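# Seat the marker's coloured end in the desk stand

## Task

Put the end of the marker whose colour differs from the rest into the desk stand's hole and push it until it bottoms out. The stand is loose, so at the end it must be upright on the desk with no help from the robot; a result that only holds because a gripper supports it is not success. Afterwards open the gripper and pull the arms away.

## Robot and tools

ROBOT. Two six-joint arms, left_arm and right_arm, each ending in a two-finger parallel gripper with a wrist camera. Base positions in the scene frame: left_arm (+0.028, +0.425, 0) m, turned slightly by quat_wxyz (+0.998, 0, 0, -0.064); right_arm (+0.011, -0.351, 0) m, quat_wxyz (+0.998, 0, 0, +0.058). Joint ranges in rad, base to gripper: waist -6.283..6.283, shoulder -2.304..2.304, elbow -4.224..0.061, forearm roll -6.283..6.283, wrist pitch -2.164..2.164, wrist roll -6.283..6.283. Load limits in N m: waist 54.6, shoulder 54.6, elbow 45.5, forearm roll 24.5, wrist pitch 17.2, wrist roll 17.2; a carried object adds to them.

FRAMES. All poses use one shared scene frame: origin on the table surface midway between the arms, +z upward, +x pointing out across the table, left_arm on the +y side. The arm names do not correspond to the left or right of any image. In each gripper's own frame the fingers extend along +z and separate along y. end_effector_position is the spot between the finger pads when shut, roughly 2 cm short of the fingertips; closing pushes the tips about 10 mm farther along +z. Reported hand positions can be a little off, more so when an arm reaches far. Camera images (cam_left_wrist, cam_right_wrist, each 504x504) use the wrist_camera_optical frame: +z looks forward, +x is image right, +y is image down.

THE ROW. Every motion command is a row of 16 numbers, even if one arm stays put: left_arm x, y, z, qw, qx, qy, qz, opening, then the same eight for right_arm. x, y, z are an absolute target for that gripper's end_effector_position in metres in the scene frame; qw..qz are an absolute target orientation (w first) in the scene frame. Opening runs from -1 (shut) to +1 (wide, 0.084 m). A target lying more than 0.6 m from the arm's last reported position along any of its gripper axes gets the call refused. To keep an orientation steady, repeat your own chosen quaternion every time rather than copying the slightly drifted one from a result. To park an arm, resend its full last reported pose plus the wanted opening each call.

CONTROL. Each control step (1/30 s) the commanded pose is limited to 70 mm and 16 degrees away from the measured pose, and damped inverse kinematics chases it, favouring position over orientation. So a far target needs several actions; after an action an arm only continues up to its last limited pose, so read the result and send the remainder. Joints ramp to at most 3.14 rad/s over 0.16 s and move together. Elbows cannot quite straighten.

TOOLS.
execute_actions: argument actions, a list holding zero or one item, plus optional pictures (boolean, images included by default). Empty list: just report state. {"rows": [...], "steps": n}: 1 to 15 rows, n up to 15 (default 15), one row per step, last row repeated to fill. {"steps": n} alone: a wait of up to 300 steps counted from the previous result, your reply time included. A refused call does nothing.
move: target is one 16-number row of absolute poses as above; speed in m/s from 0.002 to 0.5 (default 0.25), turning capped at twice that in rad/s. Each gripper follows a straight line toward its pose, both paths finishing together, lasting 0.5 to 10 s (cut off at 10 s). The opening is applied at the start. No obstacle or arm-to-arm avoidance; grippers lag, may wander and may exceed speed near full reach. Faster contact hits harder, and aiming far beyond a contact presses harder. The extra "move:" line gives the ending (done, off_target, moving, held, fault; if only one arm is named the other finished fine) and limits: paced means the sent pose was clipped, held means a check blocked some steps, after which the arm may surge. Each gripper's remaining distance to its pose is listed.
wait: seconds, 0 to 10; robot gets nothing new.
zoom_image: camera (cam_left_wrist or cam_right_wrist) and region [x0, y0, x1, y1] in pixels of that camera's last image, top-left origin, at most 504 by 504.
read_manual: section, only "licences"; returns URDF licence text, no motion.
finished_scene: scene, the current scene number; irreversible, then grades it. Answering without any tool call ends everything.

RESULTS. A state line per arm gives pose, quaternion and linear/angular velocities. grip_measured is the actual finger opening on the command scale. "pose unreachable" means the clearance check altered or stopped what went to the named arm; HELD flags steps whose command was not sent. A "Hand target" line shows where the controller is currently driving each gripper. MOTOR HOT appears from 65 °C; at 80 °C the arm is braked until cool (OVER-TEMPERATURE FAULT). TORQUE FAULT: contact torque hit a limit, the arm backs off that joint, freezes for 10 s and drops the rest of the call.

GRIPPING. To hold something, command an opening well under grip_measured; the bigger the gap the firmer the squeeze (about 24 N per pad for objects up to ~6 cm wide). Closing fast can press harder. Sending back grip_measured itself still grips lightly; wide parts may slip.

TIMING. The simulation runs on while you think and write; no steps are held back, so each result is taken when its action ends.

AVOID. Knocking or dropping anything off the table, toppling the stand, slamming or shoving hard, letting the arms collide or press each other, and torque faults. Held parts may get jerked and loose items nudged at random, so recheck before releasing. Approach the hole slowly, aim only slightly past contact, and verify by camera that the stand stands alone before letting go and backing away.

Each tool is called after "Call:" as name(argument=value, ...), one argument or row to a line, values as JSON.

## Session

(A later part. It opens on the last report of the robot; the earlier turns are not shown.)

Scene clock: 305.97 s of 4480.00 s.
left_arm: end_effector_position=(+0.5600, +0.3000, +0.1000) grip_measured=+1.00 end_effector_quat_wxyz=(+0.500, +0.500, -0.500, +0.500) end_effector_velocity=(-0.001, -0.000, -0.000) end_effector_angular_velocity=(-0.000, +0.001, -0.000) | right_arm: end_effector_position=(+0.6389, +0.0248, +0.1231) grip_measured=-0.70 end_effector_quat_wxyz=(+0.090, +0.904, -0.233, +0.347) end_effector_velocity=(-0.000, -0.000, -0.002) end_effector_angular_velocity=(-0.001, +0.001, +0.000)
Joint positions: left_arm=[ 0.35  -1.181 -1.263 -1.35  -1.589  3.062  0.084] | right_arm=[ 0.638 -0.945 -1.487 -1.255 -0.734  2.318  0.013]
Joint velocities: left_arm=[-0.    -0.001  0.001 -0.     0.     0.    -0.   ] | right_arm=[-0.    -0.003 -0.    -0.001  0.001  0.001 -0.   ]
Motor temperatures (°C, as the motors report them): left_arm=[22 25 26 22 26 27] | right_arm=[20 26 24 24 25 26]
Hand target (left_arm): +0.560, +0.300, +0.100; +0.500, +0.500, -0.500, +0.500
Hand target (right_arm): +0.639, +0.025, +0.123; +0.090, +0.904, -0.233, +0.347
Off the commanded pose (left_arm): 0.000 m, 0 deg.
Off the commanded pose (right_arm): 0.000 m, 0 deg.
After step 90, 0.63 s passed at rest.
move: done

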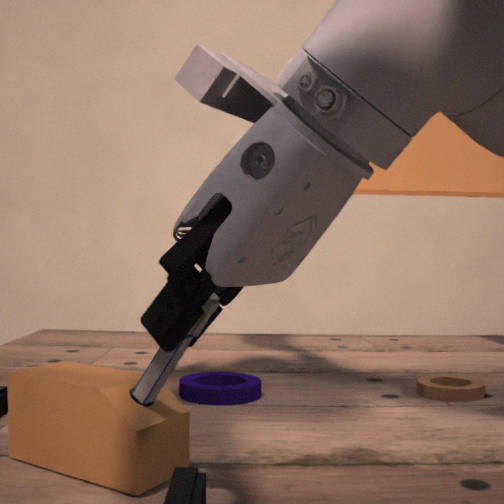

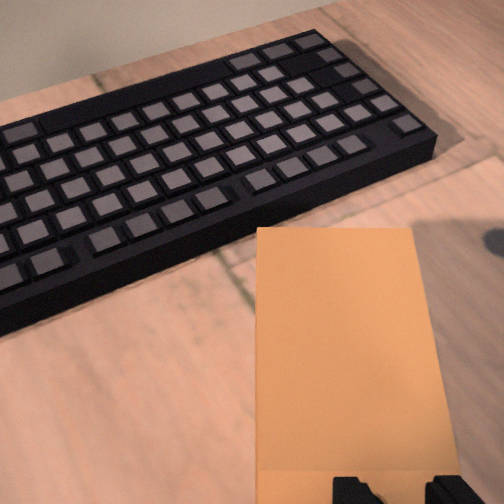

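Call:
move(
  target=[0.56,0.30,0.10,0.5,0.5,-0.5,0.5,1, 0.639,0.0247,0.123,0.090,0.904,-0.233,0.347,0.0],
)

Call:
zoom_image(
  camera="cam_left_wrist",
  region=[60,250,260,450],
)

Scene clock: 321.07 s of 4480.00 s.
left_arm: end_effector_position=(+0.5600, +0.3000, +0.1000) grip_measured=+1.00 end_effector_quat_wxyz=(+0.500, +0.500, -0.500, +0.500) end_effector_velocity=(+0.000, -0.000, +0.000) end_effector_angular_velocity=(+0.000, -0.000, -0.000) | right_arm: end_effector_position=(+0.6390, +0.0247, +0.1229) grip_measured=-0.01 end_effector_quat_wxyz=(+0.090, +0.904, -0.233, +0.347) end_effector_velocity=(+0.001, -0.001, +0.001) end_effector_angular_velocity=(+0.002, -0.002, -0.003)
Joint positions: left_arm=[ 0.35  -1.181 -1.263 -1.35  -1.589  3.062  0.084] | right_arm=[ 0.638 -0.946 -1.487 -1.256 -0.734  2.318  0.044]
Joint velocities: left_arm=[-0.     0.001  0.    -0.     0.    -0.     0.   ] | right_arm=[-0.002  0.001 -0.001  0.001  0.     0.     0.   ]
Motor temperatures (°C, as the motors report them): left_arm=[22 25 26 22 26 27] | right_arm=[20 26 23 24 25 26]
Hand target (left_arm): +0.560, +0.300, +0.100; +0.500, +0.500, -0.500, +0.500
Hand target (right_arm): +0.639, +0.025, +0.123; +0.090, +0.904, -0.233, +0.347
Off the commanded pose (left_arm): 0.000 m, 0 deg.
Off the commanded pose (right_arm): 0.000 m, 0 deg.
After step 90, 11.40 s passed at rest.
move: done

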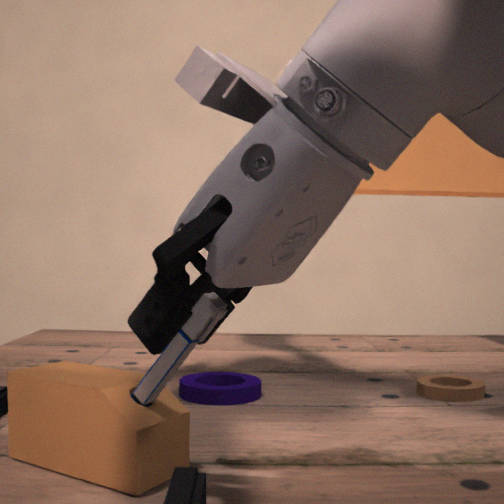

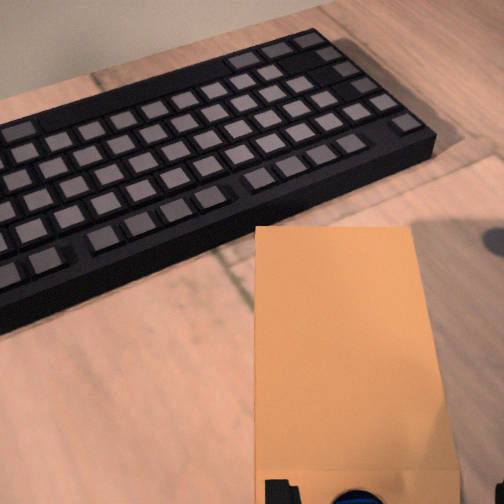

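Region (60, 250, 260, 450) of cam_left_wrist's 504x504 image, scaled by 2.520, with more detail than that image has.

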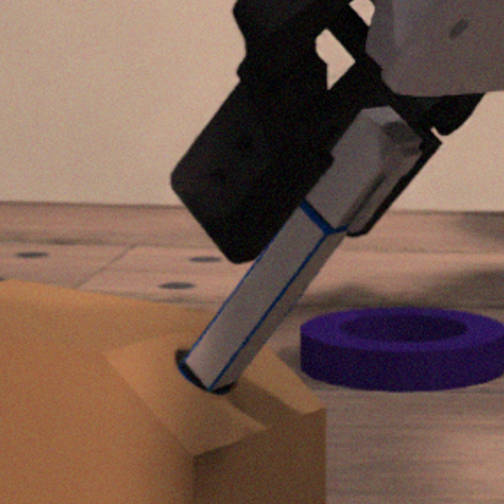

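Call:
move(
  target=[0.56,0.30,0.10,0.5,0.5,-0.5,0.5,1, 0.630,0.0297,0.134,0.090,0.904,-0.233,0.347,0.0],
  speed=0.02,
)

Call:
move(
  target=[0.56,0.30,0.10,0.5,0.5,-0.5,0.5,1, 0.630,0.0297,0.134,0.090,0.904,-0.233,0.347,-1],
)

Call:
move(
  target=[0.56,0.30,0.10,0.5,0.5,-0.5,0.5,1, 0.6417,0.0232,0.119,0.090,0.904,-0.233,0.347,-1],
  speed=0.008,
)

Call:
zoom_image(
  camera="cam_left_wrist",
  region=[60,250,260,450],
)

Scene clock: 346.87 s of 4480.00 s.
left_arm: end_effector_position=(+0.5600, +0.3000, +0.1000) grip_measured=+1.00 end_effector_quat_wxyz=(+0.500, +0.500, -0.500, +0.500) end_effector_velocity=(+0.000, +0.001, +0.000) end_effector_angular_velocity=(-0.000, +0.000, +0.001) | right_arm: end_effector_position=(+0.6301, +0.0296, +0.1339) grip_measured=-0.01 end_effector_quat_wxyz=(+0.090, +0.904, -0.233, +0.347) end_effector_velocity=(+0.000, +0.001, +0.003) end_effector_angular_velocity=(+0.002, -0.002, -0.001)
Joint positions: left_arm=[ 0.35  -1.181 -1.263 -1.35  -1.589  3.062  0.084] | right_arm=[ 0.653 -0.921 -1.472 -1.236 -0.745  2.309  0.044]
Joint velocities: left_arm=[ 0.001  0.     0.     0.    -0.    -0.     0.   ] | right_arm=[ 0.001  0.003 -0.001  0.002 -0.001 -0.001  0.   ]
Motor temperatures (°C, as the motors report them): left_arm=[22 25 26 22 26 27] | right_arm=[20 27 23 24 25 26]
Hand target (left_arm): +0.560, +0.300, +0.100; +0.500, +0.500, -0.500, +0.500
Hand target (right_arm): +0.630, +0.030, +0.134; +0.090, +0.904, -0.233, +0.347
Off the commanded pose (left_arm): 0.000 m, 0 deg.
Off the commanded pose (right_arm): 0.000 m, 0 deg.
After step 90, 21.77 s passed at rest.
move: done

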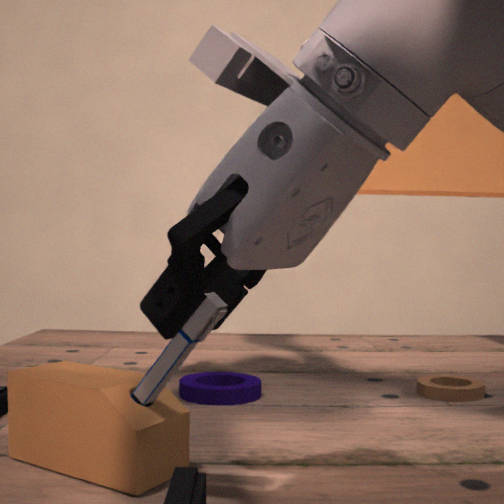

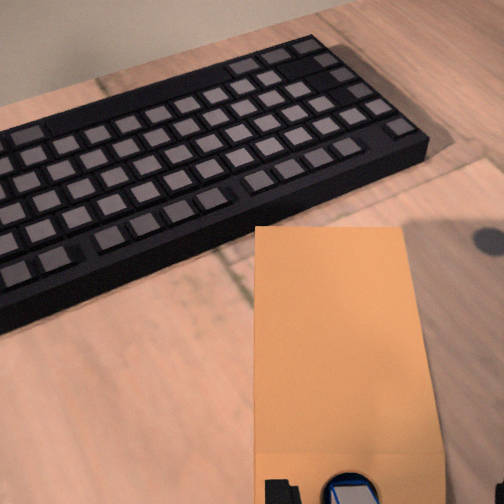

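Scene clock: 347.57 s of 4480.00 s.
left_arm: end_effector_position=(+0.5600, +0.3000, +0.1000) grip_measured=+1.00 end_effector_quat_wxyz=(+0.500, +0.500, -0.500, +0.500) end_effector_velocity=(-0.001, -0.000, -0.000) end_effector_angular_velocity=(-0.000, +0.002, -0.000) | right_arm: end_effector_position=(+0.6300, +0.0297, +0.1340) grip_measured=-0.70 end_effector_quat_wxyz=(+0.090, +0.904, -0.233, +0.347) end_effector_velocity=(+0.001, -0.000, +0.001) end_effector_angular_velocity=(+0.001, -0.001, -0.002)
Joint positions: left_arm=[ 0.35  -1.181 -1.263 -1.35  -1.589  3.062  0.084] | right_arm=[ 0.653 -0.921 -1.472 -1.236 -0.745  2.308  0.013]
Joint velocities: left_arm=[-0.001  0.     0.002 -0.     0.    -0.     0.   ] | right_arm=[-0.001 -0.    -0.002  0.001 -0.     0.    -0.   ]
Motor temperatures (°C, as the motors report them): left_arm=[22 25 26 22 26 27] | right_arm=[20 27 23 24 25 26]
Hand target (left_arm): +0.560, +0.300, +0.100; +0.500, +0.500, -0.500, +0.500
Hand target (right_arm): +0.630, +0.030, +0.134; +0.090, +0.904, -0.233, +0.347
Off the commanded pose (left_arm): 0.000 m, 0 deg.
Off the commanded pose (right_arm): 0.000 m, 0 deg.
move: done

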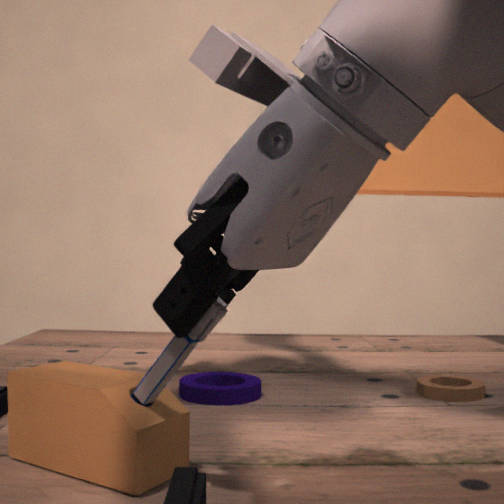

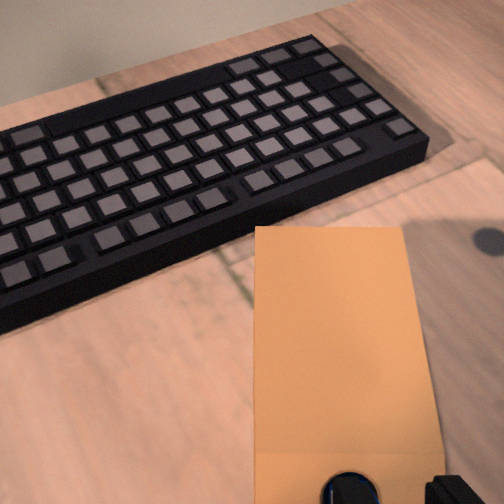

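Scene clock: 350.30 s of 4480.00 s.
left_arm: end_effector_position=(+0.5600, +0.3000, +0.1000) grip_measured=+1.00 end_effector_quat_wxyz=(+0.500, +0.500, -0.500, +0.500) end_effector_velocity=(+0.000, -0.001, +0.000) end_effector_angular_velocity=(-0.000, -0.000, -0.001) | right_arm: end_effector_position=(+0.6416, +0.0233, +0.1191) grip_measured=-0.70 end_effector_quat_wxyz=(+0.090, +0.904, -0.233, +0.347) end_effector_velocity=(+0.001, +0.001, -0.001) end_effector_angular_velocity=(+0.002, -0.001, -0.000)
Joint positions: left_arm=[ 0.35  -1.181 -1.263 -1.35  -1.589  3.062  0.084] | right_arm=[ 0.634 -0.954 -1.493 -1.262 -0.731  2.322  0.013]
Joint velocities: left_arm=[-0.001  0.    -0.    -0.    -0.     0.     0.   ] | right_arm=[-0.001 -0.003 -0.003 -0.001  0.001  0.001 -0.   ]
Motor temperatures (°C, as the motors report them): left_arm=[22 25 26 22 26 27] | right_arm=[20 26 23 24 25 26]
Hand target (left_arm): +0.560, +0.300, +0.100; +0.500, +0.500, -0.500, +0.500
Hand target (right_arm): +0.642, +0.023, +0.119; +0.090, +0.904, -0.233, +0.347
Off the commanded pose (left_arm): 0.000 m, 0 deg.
Off the commanded pose (right_arm): 0.000 m, 0 deg.
move: done

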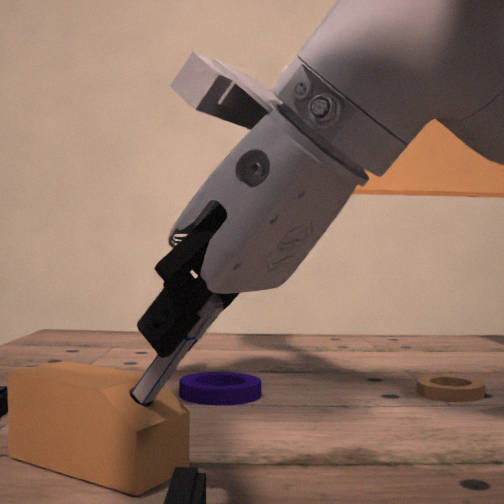

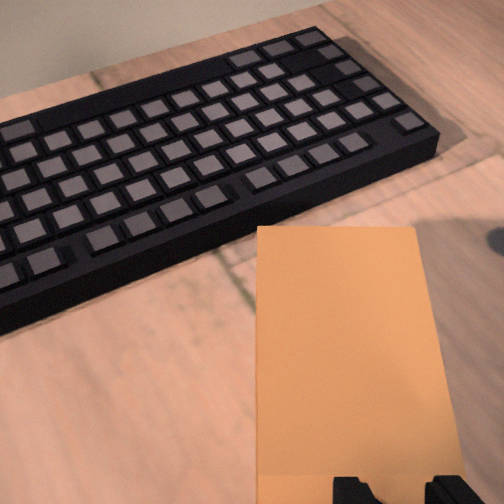

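Region (60, 250, 260, 450) of cam_left_wrist's 504x504 image, scaled by 2.520, with more detail than that image has.

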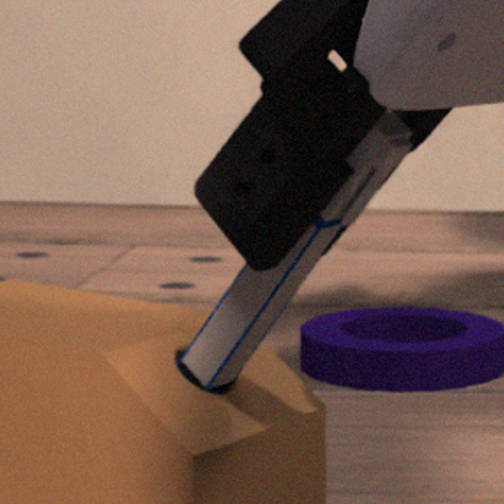

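Call:
move(
  target=[0.56,0.30,0.10,0.5,0.5,-0.5,0.5,1, 0.6417,0.0232,0.119,0.090,0.904,-0.233,0.347,0.2],
)

Call:
move(
  target=[0.45,0.32,0.15,0.5,0.5,-0.5,0.5,1, 0.57,0.063,0.21,0.090,0.904,-0.233,0.347,0.2],
  speed=0.08,
)

Scene clock: 357.07 s of 4480.00 s.
left_arm: end_effector_position=(+0.5600, +0.3000, +0.1000) grip_measured=+1.00 end_effector_quat_wxyz=(+0.500, +0.500, -0.500, +0.500) end_effector_velocity=(+0.000, -0.000, +0.000) end_effector_angular_velocity=(-0.000, -0.001, -0.000) | right_arm: end_effector_position=(+0.6417, +0.0232, +0.1189) grip_measured=+0.19 end_effector_quat_wxyz=(+0.090, +0.904, -0.233, +0.347) end_effector_velocity=(-0.000, +0.000, -0.000) end_effector_angular_velocity=(+0.000, +0.000, -0.000)
Joint positions: left_arm=[ 0.35  -1.181 -1.263 -1.35  -1.589  3.062  0.084] | right_arm=[ 0.634 -0.954 -1.493 -1.262 -0.731  2.322  0.052]
Joint velocities: left_arm=[-0.     0.001  0.    -0.    -0.     0.     0.   ] | right_arm=[ 0.  0.  0.  0.  0.  0. -0.]
Motor temperatures (°C, as the motors report them): left_arm=[22 25 26 22 26 27] | right_arm=[20 26 23 24 25 26]
Hand target (left_arm): +0.560, +0.300, +0.100; +0.500, +0.500, -0.500, +0.500
Hand target (right_arm): +0.642, +0.023, +0.119; +0.090, +0.904, -0.233, +0.347
Off the commanded pose (left_arm): 0.000 m, 0 deg.
Off the commanded pose (right_arm): 0.000 m, 0 deg.
After step 90, 3.07 s passed at rest.
move: done

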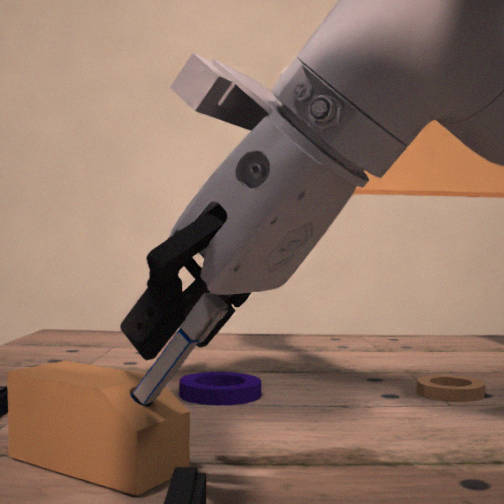

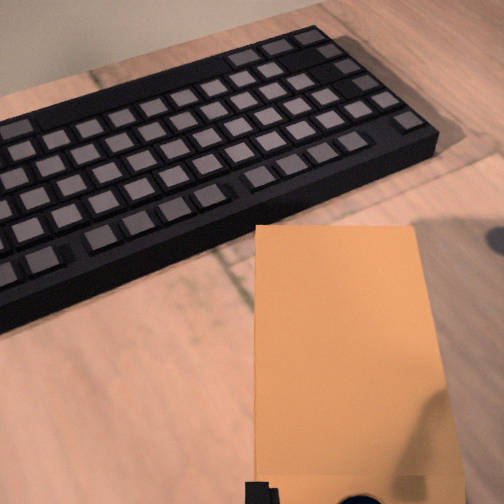

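Scene clock: 359.00 s of 4480.00 s.
left_arm: end_effector_position=(+0.4502, +0.3204, +0.1500) grip_measured=+1.00 end_effector_quat_wxyz=(+0.500, +0.500, -0.500, +0.500) end_effector_velocity=(-0.001, +0.001, +0.001) end_effector_angular_velocity=(+0.001, -0.000, +0.001) | right_arm: end_effector_position=(+0.5701, +0.0628, +0.2098) grip_measured=+0.19 end_effector_quat_wxyz=(+0.090, +0.904, -0.233, +0.347) end_effector_velocity=(-0.001, +0.001, +0.000) end_effector_angular_velocity=(-0.001, +0.001, +0.002)
Joint positions: left_arm=[ 0.449 -0.97  -0.907 -1.251 -1.551  3.201  0.084] | right_arm=[ 0.755 -0.767 -1.404 -1.096 -0.831  2.229  0.052]
Joint velocities: left_arm=[ 0.002  0.003  0.004  0.002  0.001  0.001 -0.   ] | right_arm=[ 0.002  0.001  0.001  0.002 -0.001 -0.001  0.   ]
Motor temperatures (°C, as the motors report them): left_arm=[22 25 26 22 26 27] | right_arm=[20 26 23 24 25 26]
Hand target (left_arm): +0.450, +0.320, +0.150; +0.500, +0.500, -0.500, +0.500
Hand target (right_arm): +0.570, +0.063, +0.210; +0.090, +0.904, -0.233, +0.347
Off the commanded pose (left_arm): 0.000 m, 0 deg.
Off the commanded pose (right_arm): 0.000 m, 0 deg.
move: done

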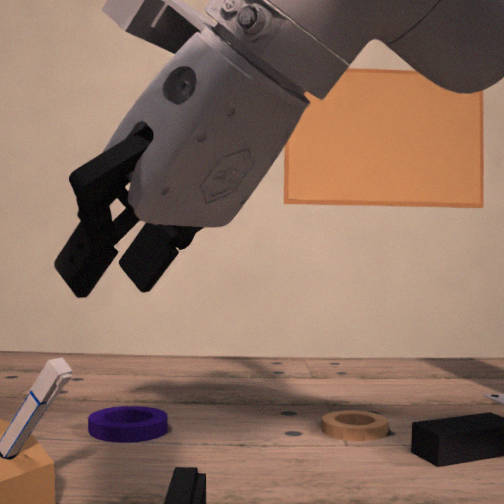

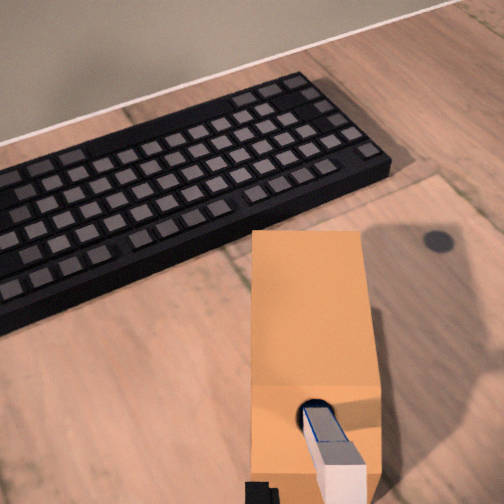

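Call:
finished_scene(
  scene=1,
)

The scene is finished: the task was done.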